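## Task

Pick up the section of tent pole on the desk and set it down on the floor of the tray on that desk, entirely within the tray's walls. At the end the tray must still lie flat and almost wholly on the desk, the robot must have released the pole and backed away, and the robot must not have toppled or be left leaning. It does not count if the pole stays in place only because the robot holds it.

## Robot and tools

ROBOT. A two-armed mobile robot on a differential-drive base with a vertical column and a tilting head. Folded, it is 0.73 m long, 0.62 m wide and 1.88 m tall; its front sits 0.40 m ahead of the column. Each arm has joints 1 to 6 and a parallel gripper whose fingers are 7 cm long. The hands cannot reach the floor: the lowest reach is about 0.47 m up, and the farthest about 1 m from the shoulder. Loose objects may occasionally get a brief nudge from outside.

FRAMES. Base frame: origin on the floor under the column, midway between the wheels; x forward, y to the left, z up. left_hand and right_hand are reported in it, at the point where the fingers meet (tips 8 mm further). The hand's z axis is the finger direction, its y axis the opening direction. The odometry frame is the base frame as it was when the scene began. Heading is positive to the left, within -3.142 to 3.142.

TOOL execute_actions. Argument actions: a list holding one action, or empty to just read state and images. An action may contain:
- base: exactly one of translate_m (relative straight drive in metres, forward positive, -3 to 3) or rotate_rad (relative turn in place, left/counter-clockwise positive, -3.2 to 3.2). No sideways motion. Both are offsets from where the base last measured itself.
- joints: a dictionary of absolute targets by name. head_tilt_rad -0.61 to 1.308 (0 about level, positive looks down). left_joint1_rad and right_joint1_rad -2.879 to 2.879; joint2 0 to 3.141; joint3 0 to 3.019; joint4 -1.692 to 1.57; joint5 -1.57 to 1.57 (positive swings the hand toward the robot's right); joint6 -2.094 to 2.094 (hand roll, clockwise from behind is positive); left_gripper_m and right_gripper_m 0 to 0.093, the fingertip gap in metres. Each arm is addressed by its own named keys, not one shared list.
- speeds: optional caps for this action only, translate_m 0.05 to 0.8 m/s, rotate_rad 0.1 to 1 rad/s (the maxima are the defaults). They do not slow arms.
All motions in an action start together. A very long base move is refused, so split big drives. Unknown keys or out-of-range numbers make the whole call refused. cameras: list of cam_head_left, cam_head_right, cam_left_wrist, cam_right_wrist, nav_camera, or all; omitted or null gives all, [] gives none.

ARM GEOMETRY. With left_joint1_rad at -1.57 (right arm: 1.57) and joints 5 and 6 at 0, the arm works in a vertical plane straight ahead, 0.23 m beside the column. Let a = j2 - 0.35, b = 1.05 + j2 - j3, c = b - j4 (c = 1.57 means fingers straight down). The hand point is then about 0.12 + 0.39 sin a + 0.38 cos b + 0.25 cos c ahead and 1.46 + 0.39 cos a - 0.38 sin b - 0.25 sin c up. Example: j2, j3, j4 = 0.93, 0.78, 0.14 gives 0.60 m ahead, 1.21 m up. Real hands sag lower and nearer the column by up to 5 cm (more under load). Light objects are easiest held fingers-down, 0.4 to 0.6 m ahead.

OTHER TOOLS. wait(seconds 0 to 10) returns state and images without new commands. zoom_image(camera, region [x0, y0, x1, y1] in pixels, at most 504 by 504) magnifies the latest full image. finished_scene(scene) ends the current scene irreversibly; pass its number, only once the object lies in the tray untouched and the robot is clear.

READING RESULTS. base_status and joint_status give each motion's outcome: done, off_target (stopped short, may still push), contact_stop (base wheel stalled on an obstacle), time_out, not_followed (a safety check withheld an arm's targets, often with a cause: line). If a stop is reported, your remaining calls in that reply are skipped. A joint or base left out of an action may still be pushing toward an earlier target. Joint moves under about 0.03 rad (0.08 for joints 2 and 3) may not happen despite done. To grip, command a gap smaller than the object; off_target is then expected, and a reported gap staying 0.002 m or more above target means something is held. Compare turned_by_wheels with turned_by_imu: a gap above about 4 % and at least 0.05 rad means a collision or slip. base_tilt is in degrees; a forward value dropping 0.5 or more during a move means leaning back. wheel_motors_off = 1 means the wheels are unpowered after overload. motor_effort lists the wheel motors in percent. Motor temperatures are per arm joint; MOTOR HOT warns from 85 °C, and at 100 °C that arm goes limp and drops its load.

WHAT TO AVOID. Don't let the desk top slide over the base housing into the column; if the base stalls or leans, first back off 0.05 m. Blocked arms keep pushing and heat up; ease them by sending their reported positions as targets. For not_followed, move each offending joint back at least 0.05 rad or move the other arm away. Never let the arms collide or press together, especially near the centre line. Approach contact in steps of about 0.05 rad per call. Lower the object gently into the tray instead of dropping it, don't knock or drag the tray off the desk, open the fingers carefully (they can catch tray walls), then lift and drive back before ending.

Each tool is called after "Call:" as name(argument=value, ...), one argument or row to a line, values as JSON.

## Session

Call:
execute_actions(
  actions=[],
)

Scene clock: 0.00 s.
Joint torques (N m, as the arm reports them, + toward a larger angle): no reading
Motor temperatures (°C, as the motors report them): left_arm=[30 32 29 28 29 30] | right_arm=[29 28 29 30 29 31]
base_odometry: x=+0.000 y=+0.000 heading=+0.000 (m, m, rad; odometry frame)
turned_by_wheels: +0.000 (rad since the last result)
turned_by_imu: +0.000 (rad since the last result)
base_tilt: forward=+0.1 right=+0.0 (deg)
base_status: not commanded
joint_positions: head_tilt_rad=+0.889 left_joint1_rad=-1.561 left_joint2_rad=+0.895 left_joint3_rad=+0.362 left_joint4_rad=-0.904 left_joint5_rad=-0.046 left_joint6_rad=-0.105 left_gripper_m=+0.094 right_joint1_rad=+1.564 right_joint2_rad=+0.859 right_joint3_rad=+0.407 right_joint4_rad=-0.890 right_joint5_rad=-0.028 right_joint6_rad=-0.017 right_gripper_m=+0.094
joint_status: not commanded
wheel_motors_off: 0
motor_effort: left_wheel=+3 right_wheel=+2 (%)
left_hand: x=+0.1267 y=+0.2345 z=+1.2525 quat_wxyz=(+0.439, +0.041, -0.896, -0.047) (m; base frame)
right_hand: x=+0.1604 y=-0.2222 z=+1.2428 quat_wxyz=(+0.398, -0.001, -0.917, -0.014) (m; base frame)
pictures: cam_head_left, cam_head_right, cam_left_wrist, cam_right_wrist, nav_camera
camera_calibration (this result's frames):
cam_head_left: T_world_to_cam=[[0.0385652, -0.996246, -0.077499, 0.143993], [-0.764259, 0.0205578, -0.644581, 1.02811], [0.643755, 0.0840878, -0.760598, 1.05639], [0, 0, 0, 1]] pos_world=[0.100132, 0.0334868, 1.47735]
cam_head_right: T_world_to_cam=[[0.0410154, -0.996837, -0.0680672, 0.0786478], [-0.764013, 0.0126122, -0.645077, 1.02946], [0.643896, 0.0784623, -0.76108, 1.05375], [0, 0, 0, 1]] pos_world=[0.104786, -0.0172644, 1.47142]
cam_left_wrist: T_world_to_cam=[[0.0116619, -0.993941, -0.109298, 0.373556], [-0.0219469, -0.109533, 0.993741, -1.20911], [-0.999691, -0.00919013, -0.0230913, 0.283973], [0, 0, 0, 1]] pos_world=[0.252993, 0.241465, 1.24892]
cam_right_wrist: T_world_to_cam=[[-0.00443646, -0.999455, -0.0327154, -0.177918], [-0.132201, -0.0318424, 0.990711, -1.21608], [-0.991213, 0.00872025, -0.131987, 0.448702], [0, 0, 0, 1]] pos_world=[0.283202, -0.220457, 1.25819]
Images, in order (width x height): cam_head_left 896x504, cam_head_right 896x504, cam_left_wrist 504x504, cam_right_wrist 504x504, nav_camera 896x504.

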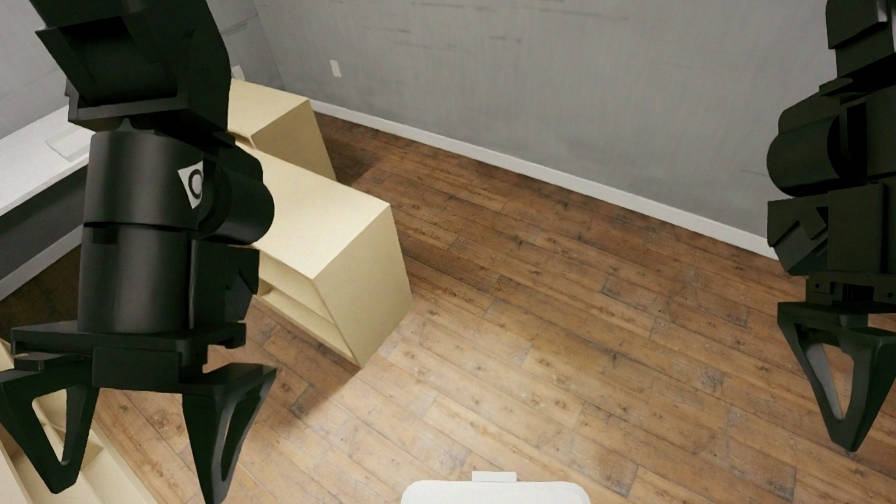

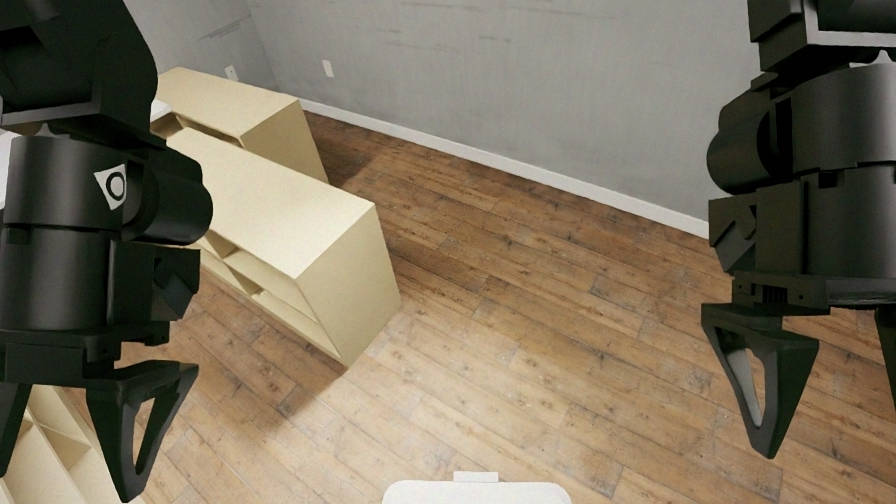

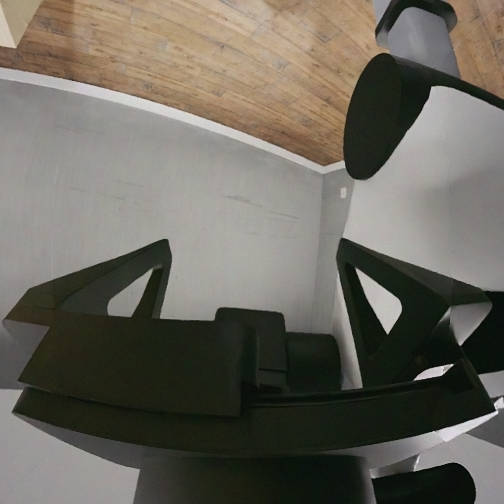

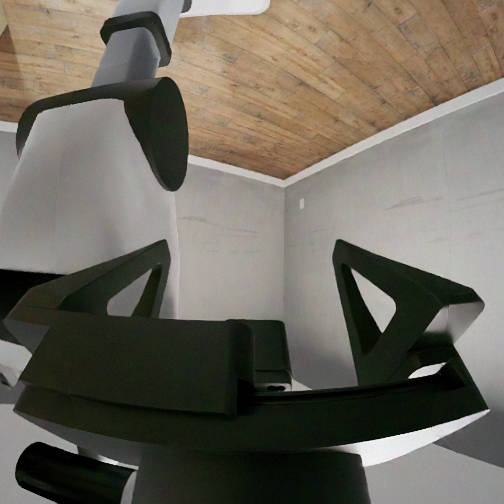

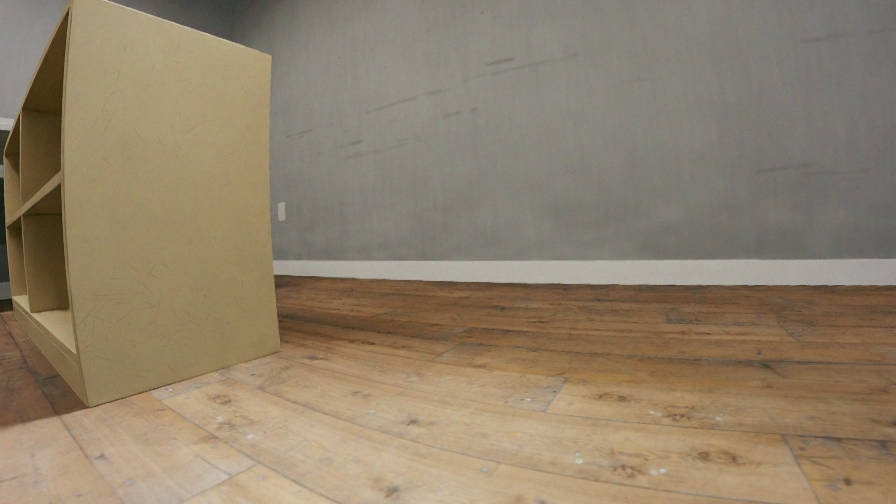

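Call:
execute_actions(
  actions=[
    {"base": {"rotate_rad": 1.05}, "joints": {"head_tilt_rad": 0.55}},
  ],
  cameras=["cam_head_left", "cam_head_right", "nav_camera"],
)

Scene clock: 25.93 s.
Joint torques (N m, as the arm reports them, + toward a larger angle): left_arm=[-0.57 -7.56 -1.05 -1.18 -0.1   0.01] | right_arm=[ 2.08 -5.14 -0.29 -1.23 -0.06  0.  ]
Motor temperatures (°C, as the motors report them): left_arm=[30 32 29 28 29 30] | right_arm=[29 29 29 30 29 31]
base_odometry: x=+0.000 y=+0.000 heading=+1.049 (m, m, rad; odometry frame)
turned_by_wheels: +1.049 (rad since the last result)
turned_by_imu: +1.048 (rad since the last result)
base_tilt: forward=+0.0 right=+0.0 (deg)
base_status: done
joint_positions: head_tilt_rad=+0.568 left_joint1_rad=-1.561 left_joint2_rad=+0.895 left_joint3_rad=+0.362 left_joint4_rad=-0.904 left_joint5_rad=-0.046 left_joint6_rad=-0.105 left_gripper_m=+0.094 right_joint1_rad=+1.564 right_joint2_rad=+0.859 right_joint3_rad=+0.408 right_joint4_rad=-0.890 right_joint5_rad=-0.028 right_joint6_rad=-0.017 right_gripper_m=+0.094
joint_status: all done
wheel_motors_off: 0
motor_effort: left_wheel=-5(49) right_wheel=+8(38) (%)
left_hand: x=+0.1267 y=+0.2345 z=+1.2525 quat_wxyz=(+0.439, +0.041, -0.896, -0.047) (m; base frame)
right_hand: x=+0.1610 y=-0.2222 z=+1.2426 quat_wxyz=(+0.397, -0.001, -0.918, -0.014) (m; base frame)
pictures: cam_head_left, cam_head_right, nav_camera
camera_calibration (this result's frames):
cam_head_left: T_world_to_cam=[[0.0610627, -0.996246, -0.0613574, 0.11801], [-0.521635, 0.0205578, -0.852921, 1.33682], [0.850981, 0.0840878, -0.518421, 0.673079], [0, 0, 0, 1]] pos_world=[0.11735, 0.0334868, 1.49638]
cam_head_right: T_world_to_cam=[[0.0604094, -0.996837, -0.0516344, 0.0523717], [-0.521245, 0.0126122, -0.853314, 1.338], [0.851267, 0.0784623, -0.518834, 0.670325], [0, 0, 0, 1]] pos_world=[0.123637, -0.0172644, 1.49223]
Images, in order (width x height): cam_head_left 896x504, cam_head_right 896x504, nav_camera 896x504.

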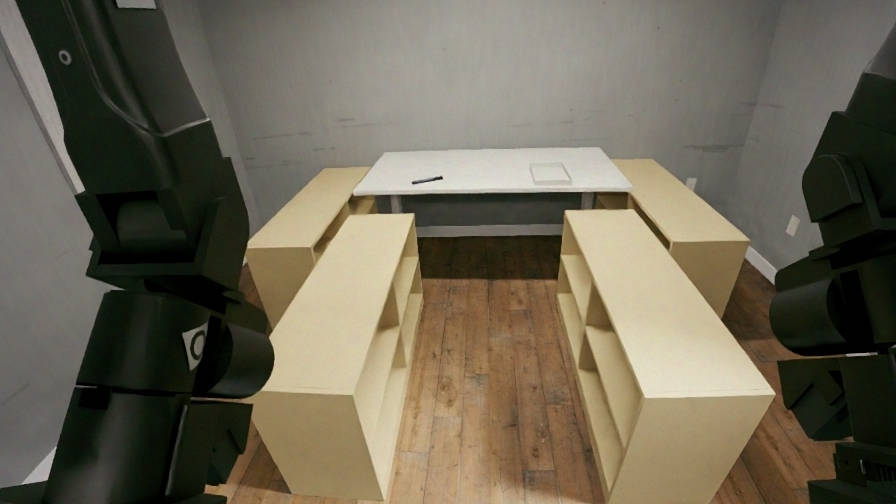

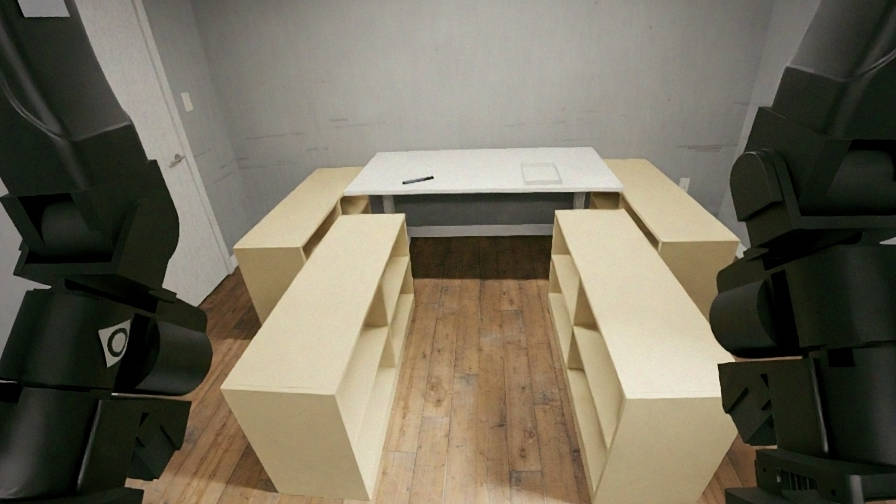

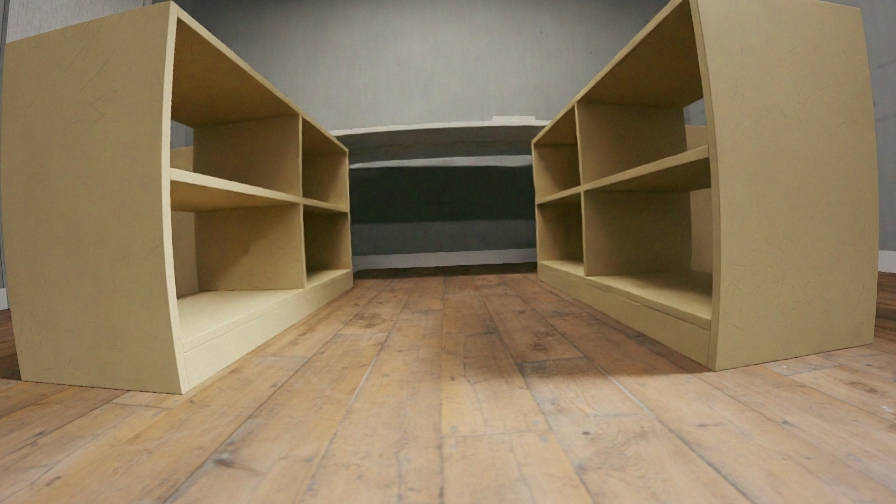

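Call:
execute_actions(
  actions=[
    {"base": {"translate_m": 1.8}, "joints": {"head_tilt_rad": 1.1, "right_joint2_rad": 1.3, "right_joint3_rad": 1.1, "right_joint4_rad": -0.25, "right_joint5_rad": 0.01, "right_joint6_rad": -1.35}},
  ],
)

Scene clock: 96.37 s.
Joint torques (N m, as the arm reports them, + toward a larger angle): left_arm=[-0.61 -8.02 -1.17 -1.22 -0.11  0.03] | right_arm=[  2.2  -13.02   3.61   0.96   0.08  -0.08]
Motor temperatures (°C, as the motors report them): left_arm=[30 32 29 28 29 30] | right_arm=[29 29 29 30 29 31]
base_odometry: x=+0.898 y=+1.560 heading=+1.049 (m, m, rad; odometry frame)
turned_by_wheels: +0.001 (rad since the last result)
turned_by_imu: -0.004 (rad since the last result)
base_tilt: forward=+0.1 right=+0.0 (deg)
base_status: done
joint_positions: head_tilt_rad=+1.100 left_joint1_rad=-1.561 left_joint2_rad=+0.895 left_joint3_rad=+0.363 left_joint4_rad=-0.904 left_joint5_rad=-0.046 left_joint6_rad=-0.105 left_gripper_m=+0.094 right_joint1_rad=+1.564 right_joint2_rad=+1.302 right_joint3_rad=+1.096 right_joint4_rad=-0.259 right_joint5_rad=+0.006 right_joint6_rad=-1.341 right_gripper_m=+0.094
joint_status: all done
wheel_motors_off: 0
motor_effort: left_wheel=+1(49) right_wheel=-1(61) (%)
left_hand: x=+0.1271 y=+0.2345 z=+1.2524 quat_wxyz=(+0.439, +0.041, -0.896, -0.047) (m; base frame)
right_hand: x=+0.5717 y=-0.2308 z=+1.0699 quat_wxyz=(-0.019, +0.620, -0.784, +0.023) (m; base frame)
pictures: cam_head_left, cam_head_right, cam_left_wrist, cam_right_wrist, nav_camera
camera_calibration (this result's frames):
cam_head_left: T_world_to_cam=[[0.0215147, -0.996246, -0.083848, 0.154623], [-0.882107, 0.0205578, -0.4706, 0.766071], [0.470557, 0.0840878, -0.878354, 1.2464], [0, 0, 0, 1]] pos_world=[0.0859299, 0.0334868, 1.46825]
cam_head_right: T_world_to_cam=[[0.0258821, -0.996837, -0.0751367, 0.0902915], [-0.88197, 0.0126122, -0.471136, 0.767484], [0.470594, 0.0784623, -0.878854, 1.24379], [0, 0, 0, 1]] pos_world=[0.0892412, -0.0172644, 1.46148]
cam_left_wrist: T_world_to_cam=[[0.0117388, -0.99394, -0.109293, 0.373522], [-0.0227057, -0.109537, 0.993723, -1.20883], [-0.999673, -0.00918354, -0.023854, 0.285326], [0, 0, 0, 1]] pos_world=[0.253401, 0.241467, 1.24887]
cam_right_wrist: T_world_to_cam=[[0.973467, -0.220537, 0.0610351, -0.669879], [-0.214449, -0.786193, 0.579579, -0.677873], [-0.0798335, -0.57729, -0.812627, 0.905574], [0, 0, 0, 1]] pos_world=[0.579031, -0.157893, 1.16966]
Images, in order (width x height): cam_head_left 896x504, cam_head_right 896x504, cam_left_wrist 504x504, cam_right_wrist 504x504, nav_camera 896x504.

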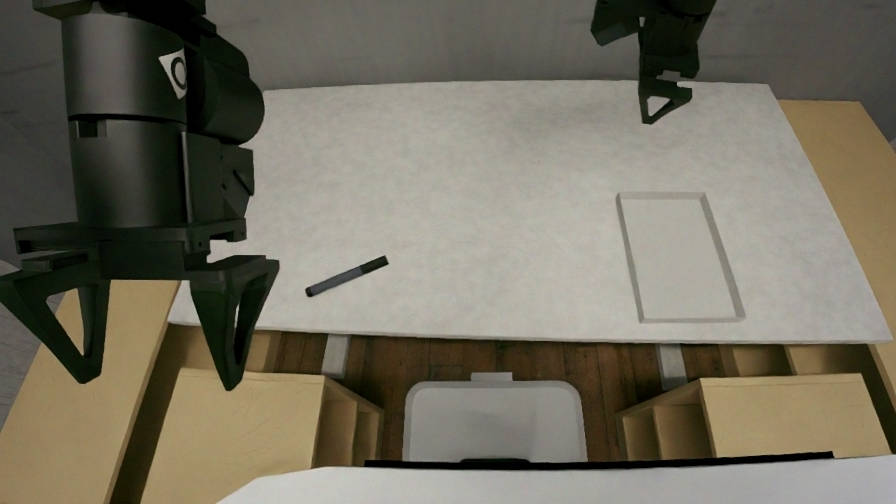

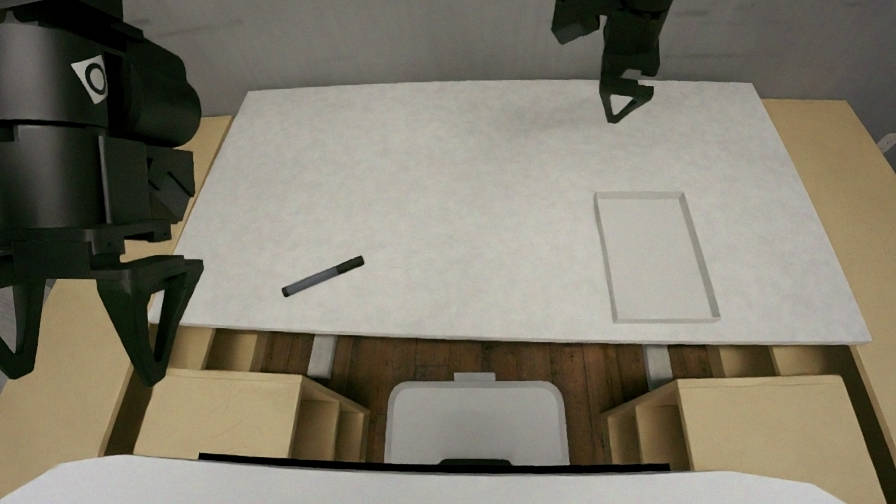

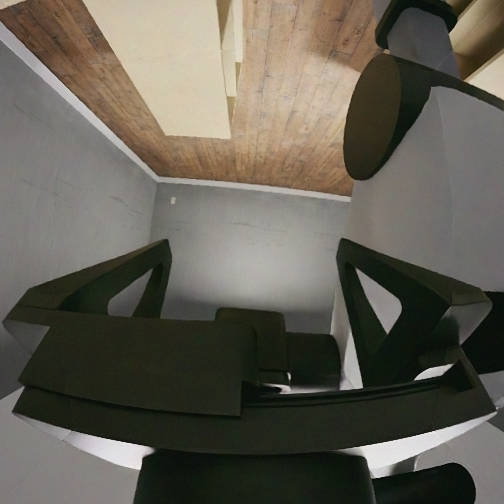

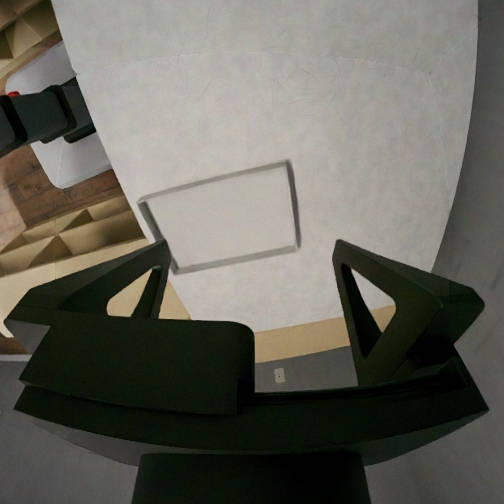

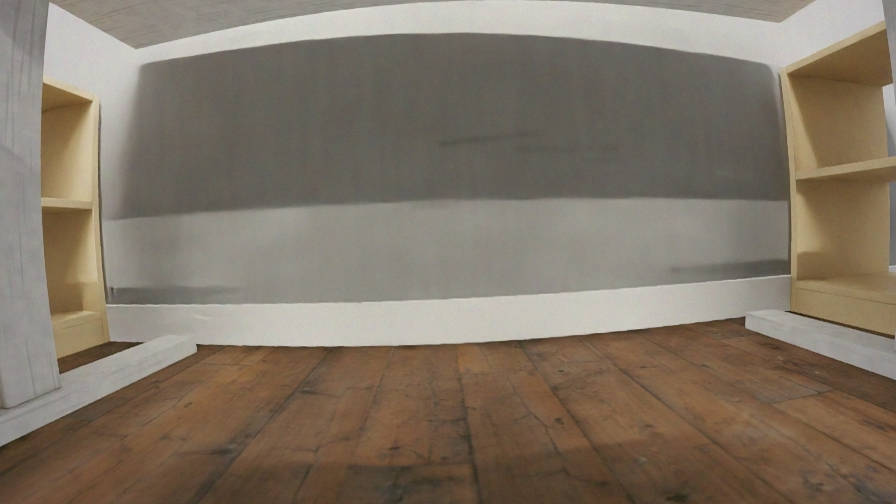

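Call:
zoom_image(
  camera="cam_head_left",
  region=[290, 240, 410, 315],
)

Call:
zoom_image(
  camera="cam_head_left",
  region=[590, 175, 770, 355],
)

Call:
zoom_image(
  camera="cam_head_left",
  region=[300, 320, 740, 480],
)

Call:
zoom_image(
  camera="cam_right_wrist",
  region=[0, 20, 330, 300],
)

Region (290, 240, 410, 315) of cam_head_left's 896x504 image, scaled by 4.200, with more detail than that image has; it fills the top 315 rows of this view, and the rest is white.

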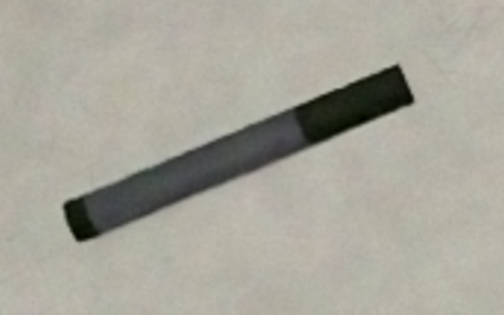

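Region (590, 175, 770, 355) of cam_head_left's 896x504 image, scaled by 2.800, with more detail than that image has.

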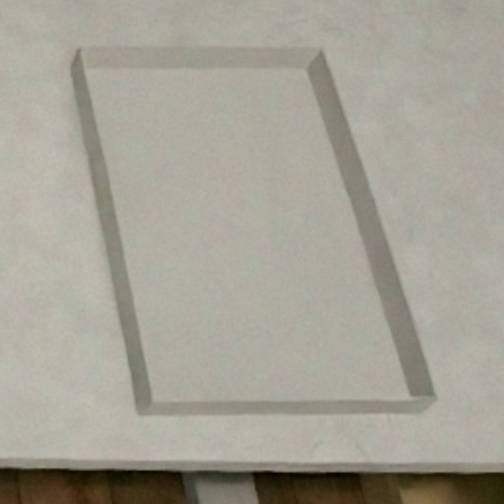

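Region (300, 320, 740, 480) of cam_head_left's 896x504 image, scaled by 1.145, with more detail than that image has; it fills the top 183 rows of this view, and the rest is white.

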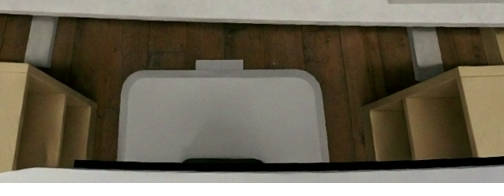

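Region (0, 20, 330, 300) of cam_right_wrist's 504x504 image, scaled by 1.527, with more detail than that image has; it fills the top 428 rows of this view, and the rest is white.

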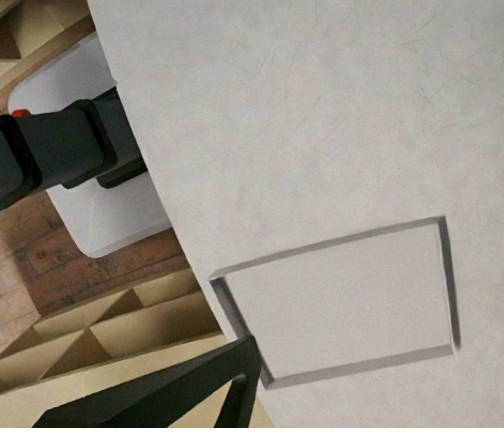

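Call:
execute_actions(
  actions=[
    {"base": {"rotate_rad": 0.4}, "joints": {"right_joint1_rad": 1.93, "right_joint2_rad": 2.16, "right_joint3_rad": 1.81, "right_joint4_rad": -0.135, "right_joint5_rad": 0.0, "right_joint6_rad": -1.415}},
  ],
  cameras=["cam_head_left", "cam_head_right", "cam_right_wrist"],
)

Scene clock: 218.47 s.
Joint torques (N m, as the arm reports them, + toward a larger angle): left_arm=[-0.71 -7.77 -1.03 -1.12 -0.11  0.02] | right_arm=[  9.82 -13.53   2.41   0.7   -0.43  -0.11]
Motor temperatures (°C, as the motors report them): left_arm=[30 31 29 28 29 30] | right_arm=[29 33 30 30 29 31]
base_odometry: x=+0.898 y=+1.561 heading=+1.447 (m, m, rad; odometry frame)
turned_by_wheels: +0.398 (rad since the last result)
turned_by_imu: +0.395 (rad since the last result)
base_tilt: forward=+0.0 right=+0.0 (deg)
base_status: done
joint_positions: head_tilt_rad=+1.100 left_joint1_rad=-1.561 left_joint2_rad=+0.895 left_joint3_rad=+0.363 left_joint4_rad=-0.904 left_joint5_rad=-0.046 left_joint6_rad=-0.105 left_gripper_m=+0.094 right_joint1_rad=+1.942 right_joint2_rad=+2.158 right_joint3_rad=+1.807 right_joint4_rad=-0.137 right_joint5_rad=+0.001 right_joint6_rad=-1.406 right_gripper_m=+0.094
joint_status: all done
wheel_motors_off: 0
motor_effort: left_wheel=-3(56) right_wheel=+5(51) (%)
left_hand: x=+0.1271 y=+0.2345 z=+1.2524 quat_wxyz=(+0.439, +0.041, -0.896, -0.047) (m; base frame)
right_hand: x=+0.5423 y=+0.0875 z=+0.7930 quat_wxyz=(-0.117, +0.704, -0.692, -0.111) (m; base frame)
pictures: cam_head_left, cam_head_right, cam_right_wrist
camera_calibration (this result's frames):
cam_head_left: T_world_to_cam=[[0.0215147, -0.996246, -0.083848, 0.154623], [-0.882107, 0.0205578, -0.4706, 0.766071], [0.470557, 0.0840878, -0.878354, 1.2464], [0, 0, 0, 1]] pos_world=[0.0859299, 0.0334868, 1.46825]
cam_head_right: T_world_to_cam=[[0.0258821, -0.996837, -0.0751367, 0.0902915], [-0.88197, 0.0126122, -0.471136, 0.767484], [0.470594, 0.0784623, -0.878854, 1.24379], [0, 0, 0, 1]] pos_world=[0.0892412, -0.0172644, 1.46148]
cam_right_wrist: T_world_to_cam=[[0.999581, 0.0247948, 0.0149273, -0.553266], [0.0193766, -0.956465, 0.291202, -0.156728], [0.0214977, -0.290791, -0.956545, 0.896048], [0, 0, 0, 1]] pos_world=[0.536808, 0.124376, 0.911009]
Images, in order (width x height): cam_head_left 896x504, cam_head_right 896x504, cam_right_wrist 504x504.

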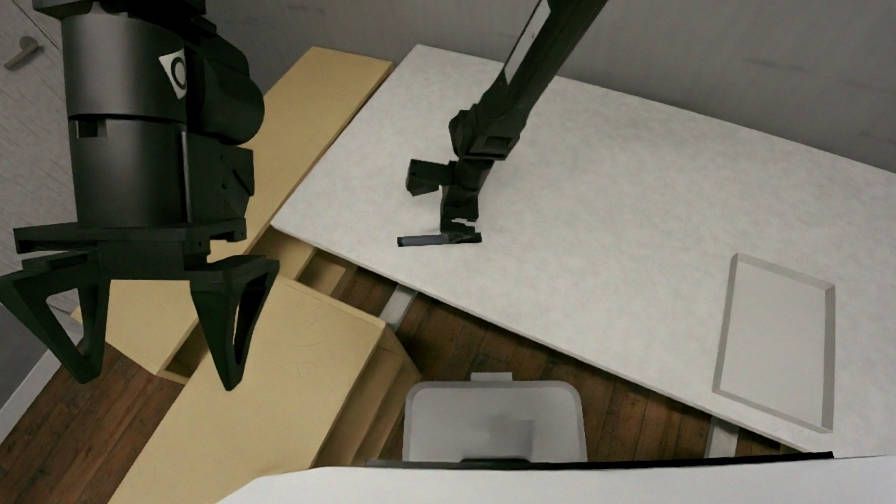

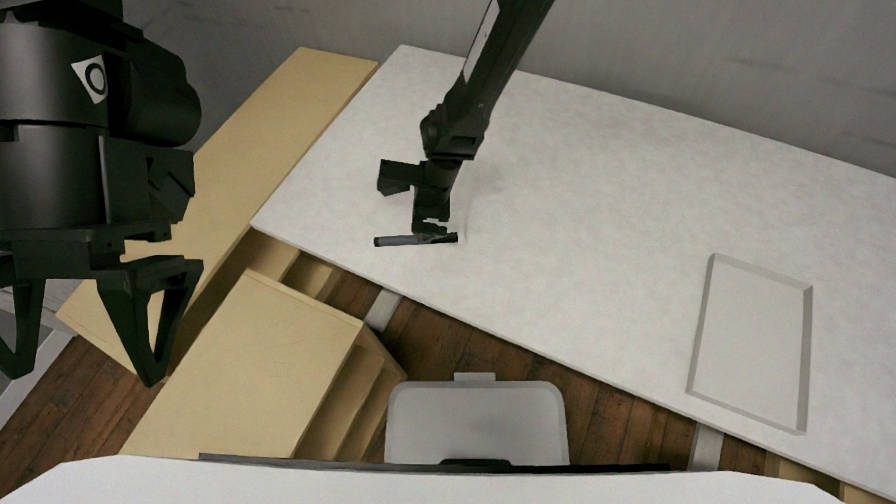

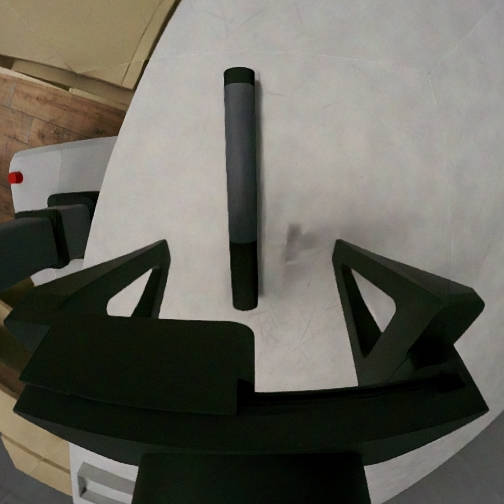

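Call:
execute_actions(
  actions=[
    {"joints": {"right_joint2_rad": 2.31, "right_joint3_rad": 2.0, "right_joint4_rad": -0.18}},
  ],
  cameras=["cam_head_left", "cam_right_wrist"],
)

Scene clock: 240.90 s.
Joint torques (N m, as the arm reports them, + toward a larger angle): left_arm=[-0.55 -7.49 -1.04 -1.13 -0.11  0.02] | right_arm=[ 10.55 -13.33   3.04   0.21  -0.44  -0.09]
Motor temperatures (°C, as the motors report them): left_arm=[30 31 29 28 29 30] | right_arm=[29 34 30 30 29 31]
base_odometry: x=+0.898 y=+1.561 heading=+1.447 (m, m, rad; odometry frame)
turned_by_wheels: +0.000 (rad since the last result)
turned_by_imu: -0.001 (rad since the last result)
base_tilt: forward=+0.1 right=+0.0 (deg)
base_status: not commanded
joint_positions: head_tilt_rad=+1.100 left_joint1_rad=-1.561 left_joint2_rad=+0.895 left_joint3_rad=+0.363 left_joint4_rad=-0.904 left_joint5_rad=-0.046 left_joint6_rad=-0.105 left_gripper_m=+0.094 right_joint1_rad=+1.942 right_joint2_rad=+2.319 right_joint3_rad=+1.990 right_joint4_rad=-0.168 right_joint5_rad=+0.001 right_joint6_rad=-1.406 right_gripper_m=+0.094
joint_status: all done
wheel_motors_off: 0
motor_effort: left_wheel=-6(6) right_wheel=+6(6) (%)
left_hand: x=+0.1271 y=+0.2345 z=+1.2524 quat_wxyz=(+0.439, +0.041, -0.896, -0.047) (m; base frame)
right_hand: x=+0.5275 y=+0.1030 z=+0.7383 quat_wxyz=(-0.114, +0.704, -0.692, -0.114) (m; base frame)
pictures: cam_head_left, cam_right_wrist
camera_calibration (this result's frames):
cam_head_left: T_world_to_cam=[[0.0215147, -0.996246, -0.083848, 0.154623], [-0.882107, 0.0205578, -0.4706, 0.766071], [0.470557, 0.0840878, -0.878354, 1.2464], [0, 0, 0, 1]] pos_world=[0.0859299, 0.0334868, 1.46825]
cam_right_wrist: T_world_to_cam=[[0.999598, 0.027444, 0.00706856, -0.532552], [0.0241777, -0.955964, 0.292486, -0.12918], [0.0147843, -0.292198, -0.956244, 0.852032], [0, 0, 0, 1]] pos_world=[0.522865, 0.140086, 0.856297]
Images, in order (width x height): cam_head_left 896x504, cam_right_wrist 504x504.

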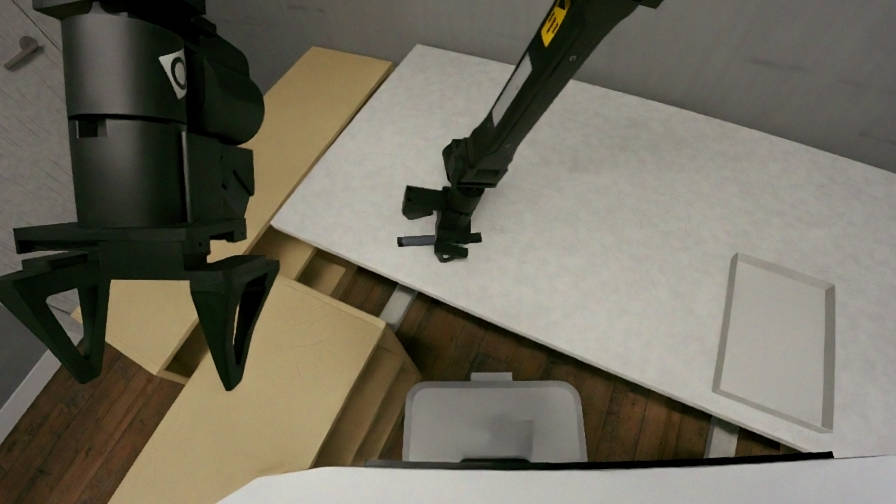

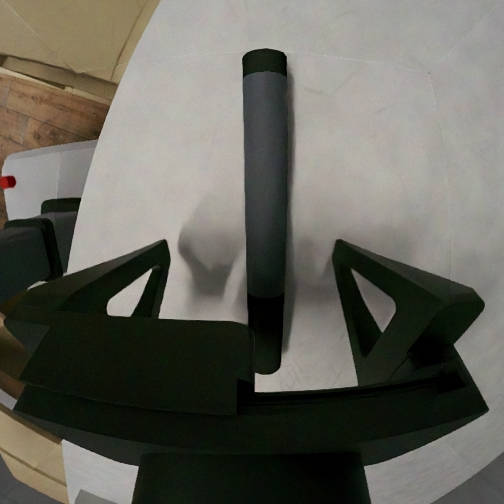

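Call:
execute_actions(
  actions=[],
)

Scene clock: 263.30 s.
Joint torques (N m, as the arm reports them, + toward a larger angle): left_arm=[-0.71 -7.93 -1.05 -1.14 -0.11  0.02] | right_arm=[ 10.19 -14.29   3.13   0.02  -0.42  -0.08]
Motor temperatures (°C, as the motors report them): left_arm=[30 31 29 28 29 30] | right_arm=[29 34 30 30 29 31]
base_odometry: x=+0.898 y=+1.561 heading=+1.447 (m, m, rad; odometry frame)
turned_by_wheels: +0.000 (rad since the last result)
turned_by_imu: -0.001 (rad since the last result)
base_tilt: forward=+0.0 right=+0.0 (deg)
base_status: not commanded
joint_positions: head_tilt_rad=+1.100 left_joint1_rad=-1.561 left_joint2_rad=+0.895 left_joint3_rad=+0.363 left_joint4_rad=-0.904 left_joint5_rad=-0.046 left_joint6_rad=-0.105 left_gripper_m=+0.094 right_joint1_rad=+1.942 right_joint2_rad=+2.319 right_joint3_rad=+1.990 right_joint4_rad=-0.168 right_joint5_rad=+0.001 right_joint6_rad=-1.406 right_gripper_m=+0.094
joint_status: all done
wheel_motors_off: 0
motor_effort: left_wheel=-6(6) right_wheel=+6(6) (%)
left_hand: x=+0.1271 y=+0.2345 z=+1.2524 quat_wxyz=(+0.439, +0.041, -0.896, -0.047) (m; base frame)
right_hand: x=+0.5275 y=+0.1030 z=+0.7383 quat_wxyz=(-0.114, +0.704, -0.692, -0.114) (m; base frame)
pictures: cam_head_left, cam_head_right, cam_left_wrist, cam_right_wrist, nav_camera
camera_calibration (this result's frames):
cam_head_left: T_world_to_cam=[[0.0215147, -0.996246, -0.083848, 0.154623], [-0.882107, 0.0205578, -0.4706, 0.766071], [0.470557, 0.0840878, -0.878354, 1.2464], [0, 0, 0, 1]] pos_world=[0.0859299, 0.0334868, 1.46825]
cam_head_right: T_world_to_cam=[[0.0258821, -0.996837, -0.0751367, 0.0902915], [-0.88197, 0.0126122, -0.471136, 0.767484], [0.470594, 0.0784623, -0.878854, 1.24379], [0, 0, 0, 1]] pos_world=[0.0892413, -0.0172644, 1.46148]
cam_left_wrist: T_world_to_cam=[[0.0117388, -0.99394, -0.109293, 0.373522], [-0.0227057, -0.109537, 0.993723, -1.20883], [-0.999673, -0.00918354, -0.023854, 0.285326], [0, 0, 0, 1]] pos_world=[0.253401, 0.241467, 1.24887]
cam_right_wrist: T_world_to_cam=[[0.999598, 0.027444, 0.00706856, -0.532552], [0.0241777, -0.955964, 0.292486, -0.12918], [0.0147843, -0.292198, -0.956244, 0.852032], [0, 0, 0, 1]] pos_world=[0.522865, 0.140086, 0.856297]
Images, in order (width x height): cam_head_left 896x504, cam_head_right 896x504, cam_left_wrist 504x504, cam_right_wrist 504x504, nav_camera 896x504.

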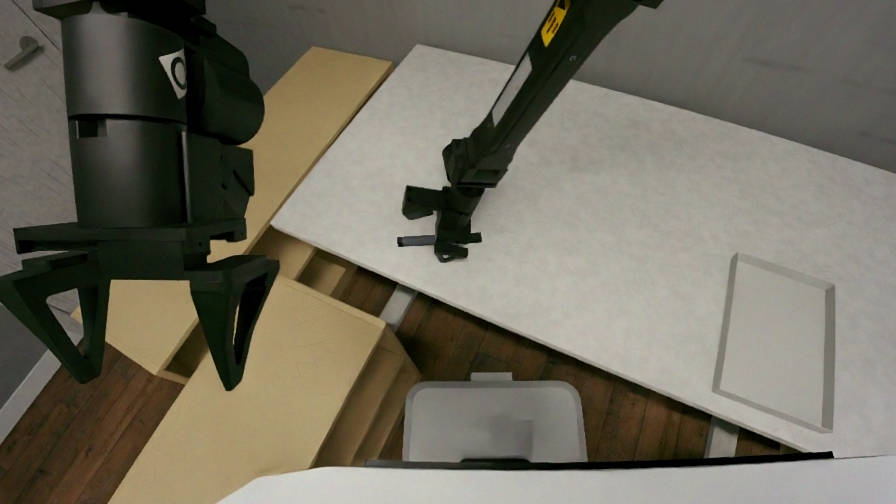

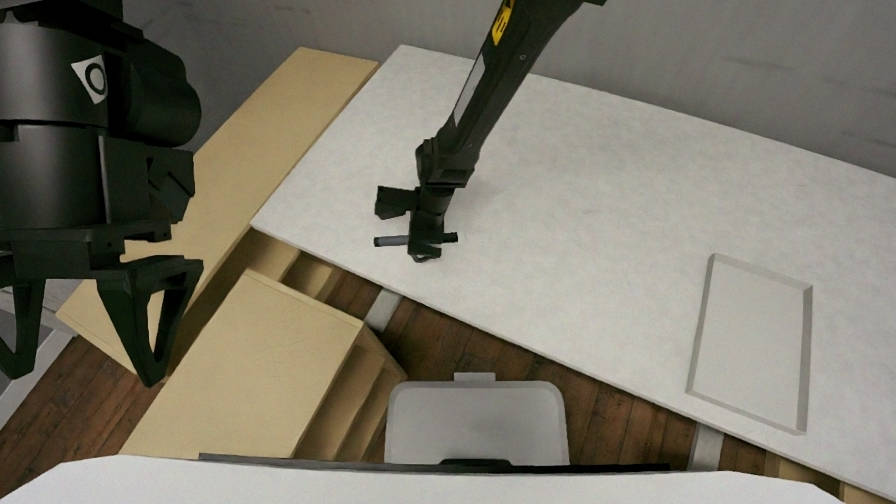

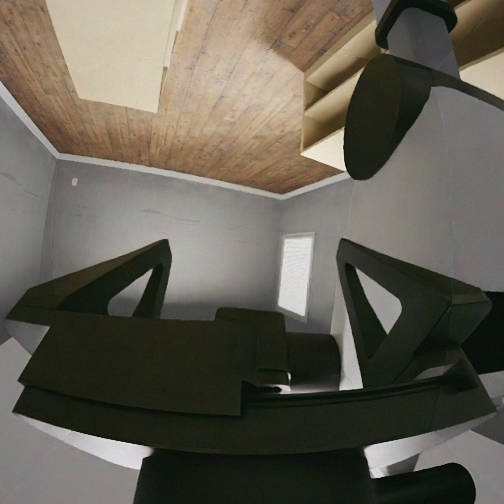

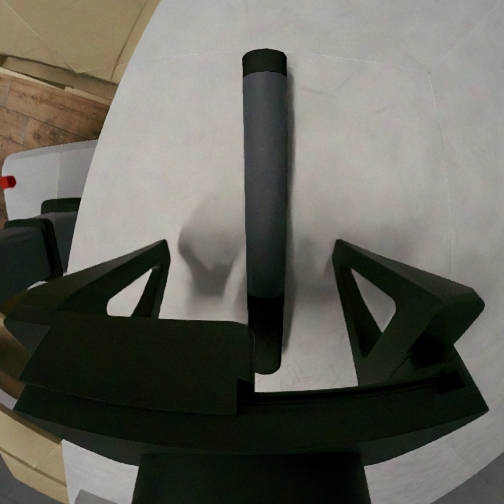

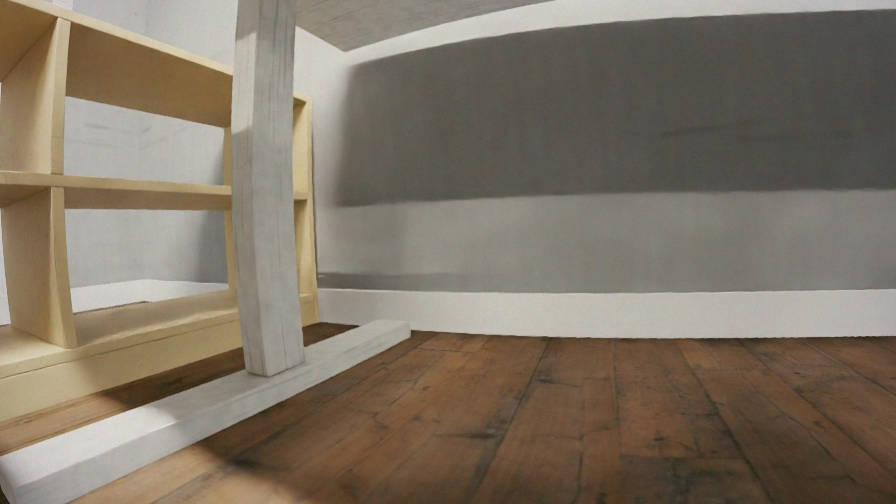

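Call:
execute_actions(
  actions=[
    {"joints": {"right_joint2_rad": 2.365, "right_joint3_rad": 2.07, "right_joint4_rad": -0.20, "right_gripper_m": 0.055}},
  ],
  cameras=["cam_right_wrist", "cam_head_left"],
)

Scene clock: 282.60 s.
Joint torques (N m, as the arm reports them, + toward a larger angle): left_arm=[-0.5  -7.62 -1.13 -1.19 -0.12 -0.02] | right_arm=[ 10.89 -12.73   3.2    0.02  -0.43  -0.09]
Motor temperatures (°C, as the motors report them): left_arm=[30 31 29 28 29 30] | right_arm=[29 35 30 30 29 31]
base_odometry: x=+0.898 y=+1.561 heading=+1.447 (m, m, rad; odometry frame)
turned_by_wheels: +0.000 (rad since the last result)
turned_by_imu: -0.001 (rad since the last result)
base_tilt: forward=+0.0 right=+0.0 (deg)
base_status: not commanded
joint_positions: head_tilt_rad=+1.100 left_joint1_rad=-1.561 left_joint2_rad=+0.895 left_joint3_rad=+0.363 left_joint4_rad=-0.904 left_joint5_rad=-0.046 left_joint6_rad=-0.105 left_gripper_m=+0.094 right_joint1_rad=+1.942 right_joint2_rad=+2.353 right_joint3_rad=+2.061 right_joint4_rad=-0.188 right_joint5_rad=+0.001 right_joint6_rad=-1.406 right_gripper_m=+0.055
joint_status: all done
wheel_motors_off: 0
motor_effort: left_wheel=-5(6) right_wheel=+6(6) (%)
left_hand: x=+0.1271 y=+0.2345 z=+1.2524 quat_wxyz=(+0.439, +0.041, -0.896, -0.047) (m; base frame)
right_hand: x=+0.5401 y=+0.1081 z=+0.7304 quat_wxyz=(-0.121, +0.703, -0.692, -0.109) (m; base frame)
pictures: cam_head_left, cam_right_wrist
camera_calibration (this result's frames):
cam_head_left: T_world_to_cam=[[0.0215147, -0.996246, -0.083848, 0.154623], [-0.882107, 0.0205578, -0.4706, 0.766071], [0.470557, 0.0840878, -0.878354, 1.2464], [0, 0, 0, 1]] pos_world=[0.0859299, 0.0334868, 1.46825]
cam_right_wrist: T_world_to_cam=[[0.999484, 0.0218913, 0.0234953, -0.556583], [0.0141492, -0.956995, 0.289758, -0.114767], [0.0288281, -0.289277, -0.956811, 0.838299], [0, 0, 0, 1]] pos_world=[0.533753, 0.144853, 0.848426]
Images, in order (width x height): cam_head_left 896x504, cam_right_wrist 504x504.

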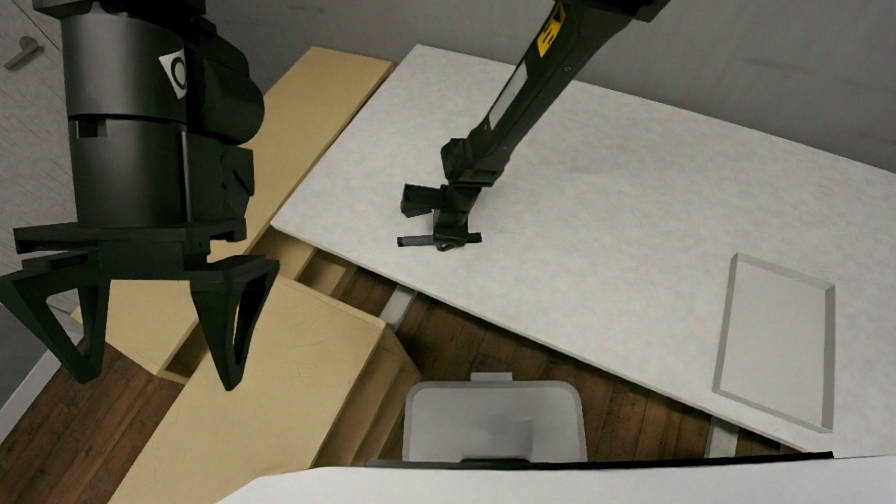

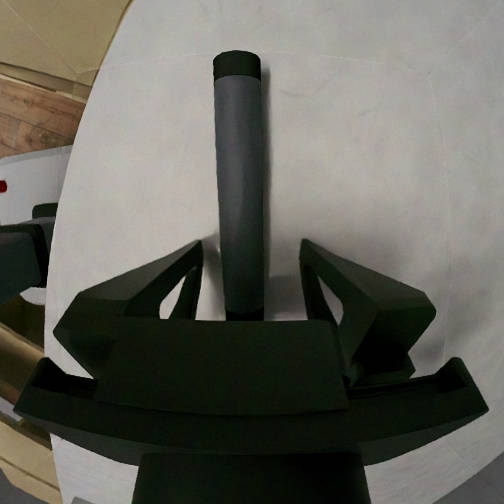

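Call:
zoom_image(
  camera="cam_right_wrist",
  region=[170, 180, 340, 330],
)

Call:
zoom_image(
  camera="cam_head_left",
  region=[380, 180, 500, 270],
)

Region (170, 180, 340, 330) of cam_right_wrist's 504x504 image, scaled by 2.965, with more detail than that image has; it fills the top 445 rows of this view, and the rest is white.

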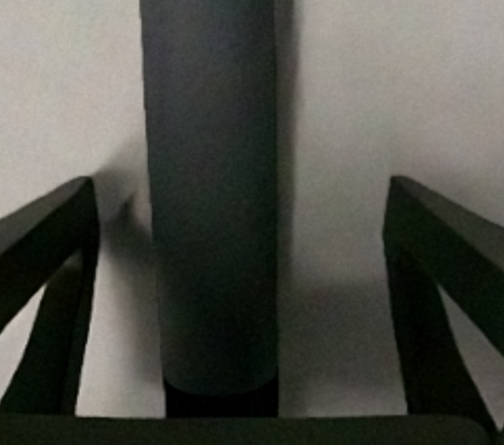

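Region (380, 180, 500, 270) of cam_head_left's 896x504 image, scaled by 4.200, with more detail than that image has; it fills the top 378 rows of this view, and the rest is white.

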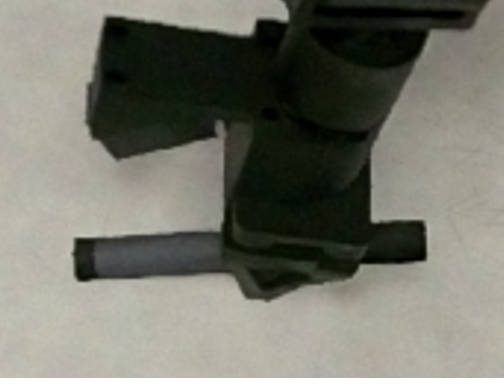

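Call:
execute_actions(
  actions=[
    {"joints": {"right_gripper_m": 0.005}},
  ],
  cameras=["cam_right_wrist", "cam_head_left"],
)

Scene clock: 303.33 s.
Joint torques (N m, as the arm reports them, + toward a larger angle): left_arm=[-0.86 -7.67 -1.03 -1.12 -0.12  0.02] | right_arm=[ 10.58 -12.88   3.42   0.15  -0.43  -0.1 ]
Motor temperatures (°C, as the motors report them): left_arm=[30 31 29 28 29 30] | right_arm=[29 34 30 30 29 31]
base_odometry: x=+0.898 y=+1.561 heading=+1.447 (m, m, rad; odometry frame)
turned_by_wheels: +0.000 (rad since the last result)
turned_by_imu: -0.001 (rad since the last result)
base_tilt: forward=+0.0 right=+0.0 (deg)
base_status: not commanded
joint_positions: head_tilt_rad=+1.100 left_joint1_rad=-1.561 left_joint2_rad=+0.895 left_joint3_rad=+0.363 left_joint4_rad=-0.904 left_joint5_rad=-0.046 left_joint6_rad=-0.105 left_gripper_m=+0.094 right_joint1_rad=+1.942 right_joint2_rad=+2.353 right_joint3_rad=+2.061 right_joint4_rad=-0.188 right_joint5_rad=+0.001 right_joint6_rad=-1.406 right_gripper_m=+0.021
joint_status: right_gripper_m off_target (ended at +0.021, target +0.005)
wheel_motors_off: 0
motor_effort: left_wheel=-6(6) right_wheel=+6(6) (%)
left_hand: x=+0.1271 y=+0.2345 z=+1.2524 quat_wxyz=(+0.439, +0.041, -0.896, -0.047) (m; base frame)
right_hand: x=+0.5401 y=+0.1081 z=+0.7304 quat_wxyz=(-0.121, +0.703, -0.692, -0.109) (m; base frame)
pictures: cam_head_left, cam_right_wrist
camera_calibration (this result's frames):
cam_head_left: T_world_to_cam=[[0.0215147, -0.996246, -0.083848, 0.154623], [-0.882107, 0.0205578, -0.4706, 0.766071], [0.470557, 0.0840878, -0.878354, 1.2464], [0, 0, 0, 1]] pos_world=[0.0859299, 0.0334868, 1.46825]
cam_right_wrist: T_world_to_cam=[[0.999473, 0.0222525, 0.0236174, -0.556705], [0.0144595, -0.956988, 0.289765, -0.114941], [0.0290496, -0.289271, -0.956806, 0.838175], [0, 0, 0, 1]] pos_world=[0.533726, 0.144851, 0.848425]
Images, in order (width x height): cam_head_left 896x504, cam_right_wrist 504x504.

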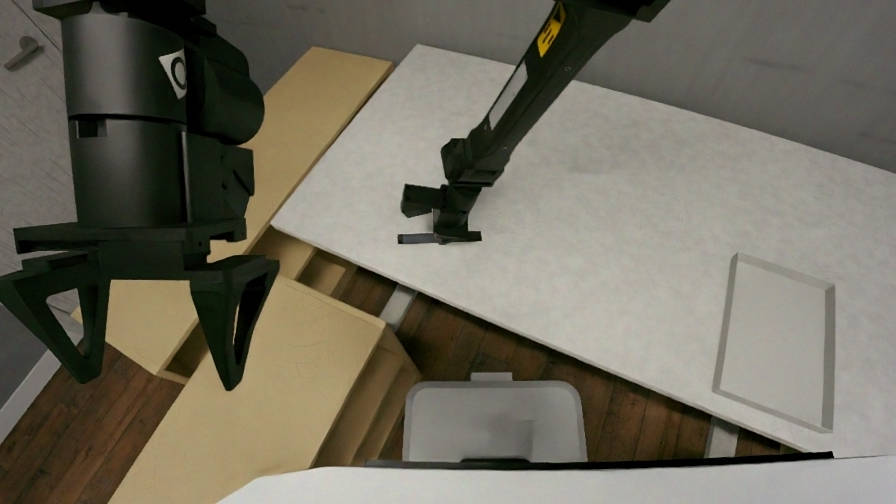

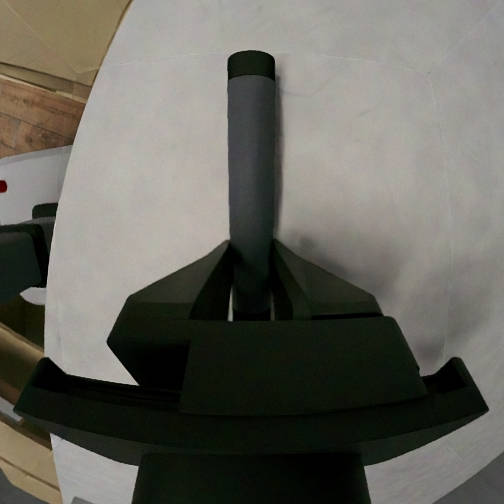

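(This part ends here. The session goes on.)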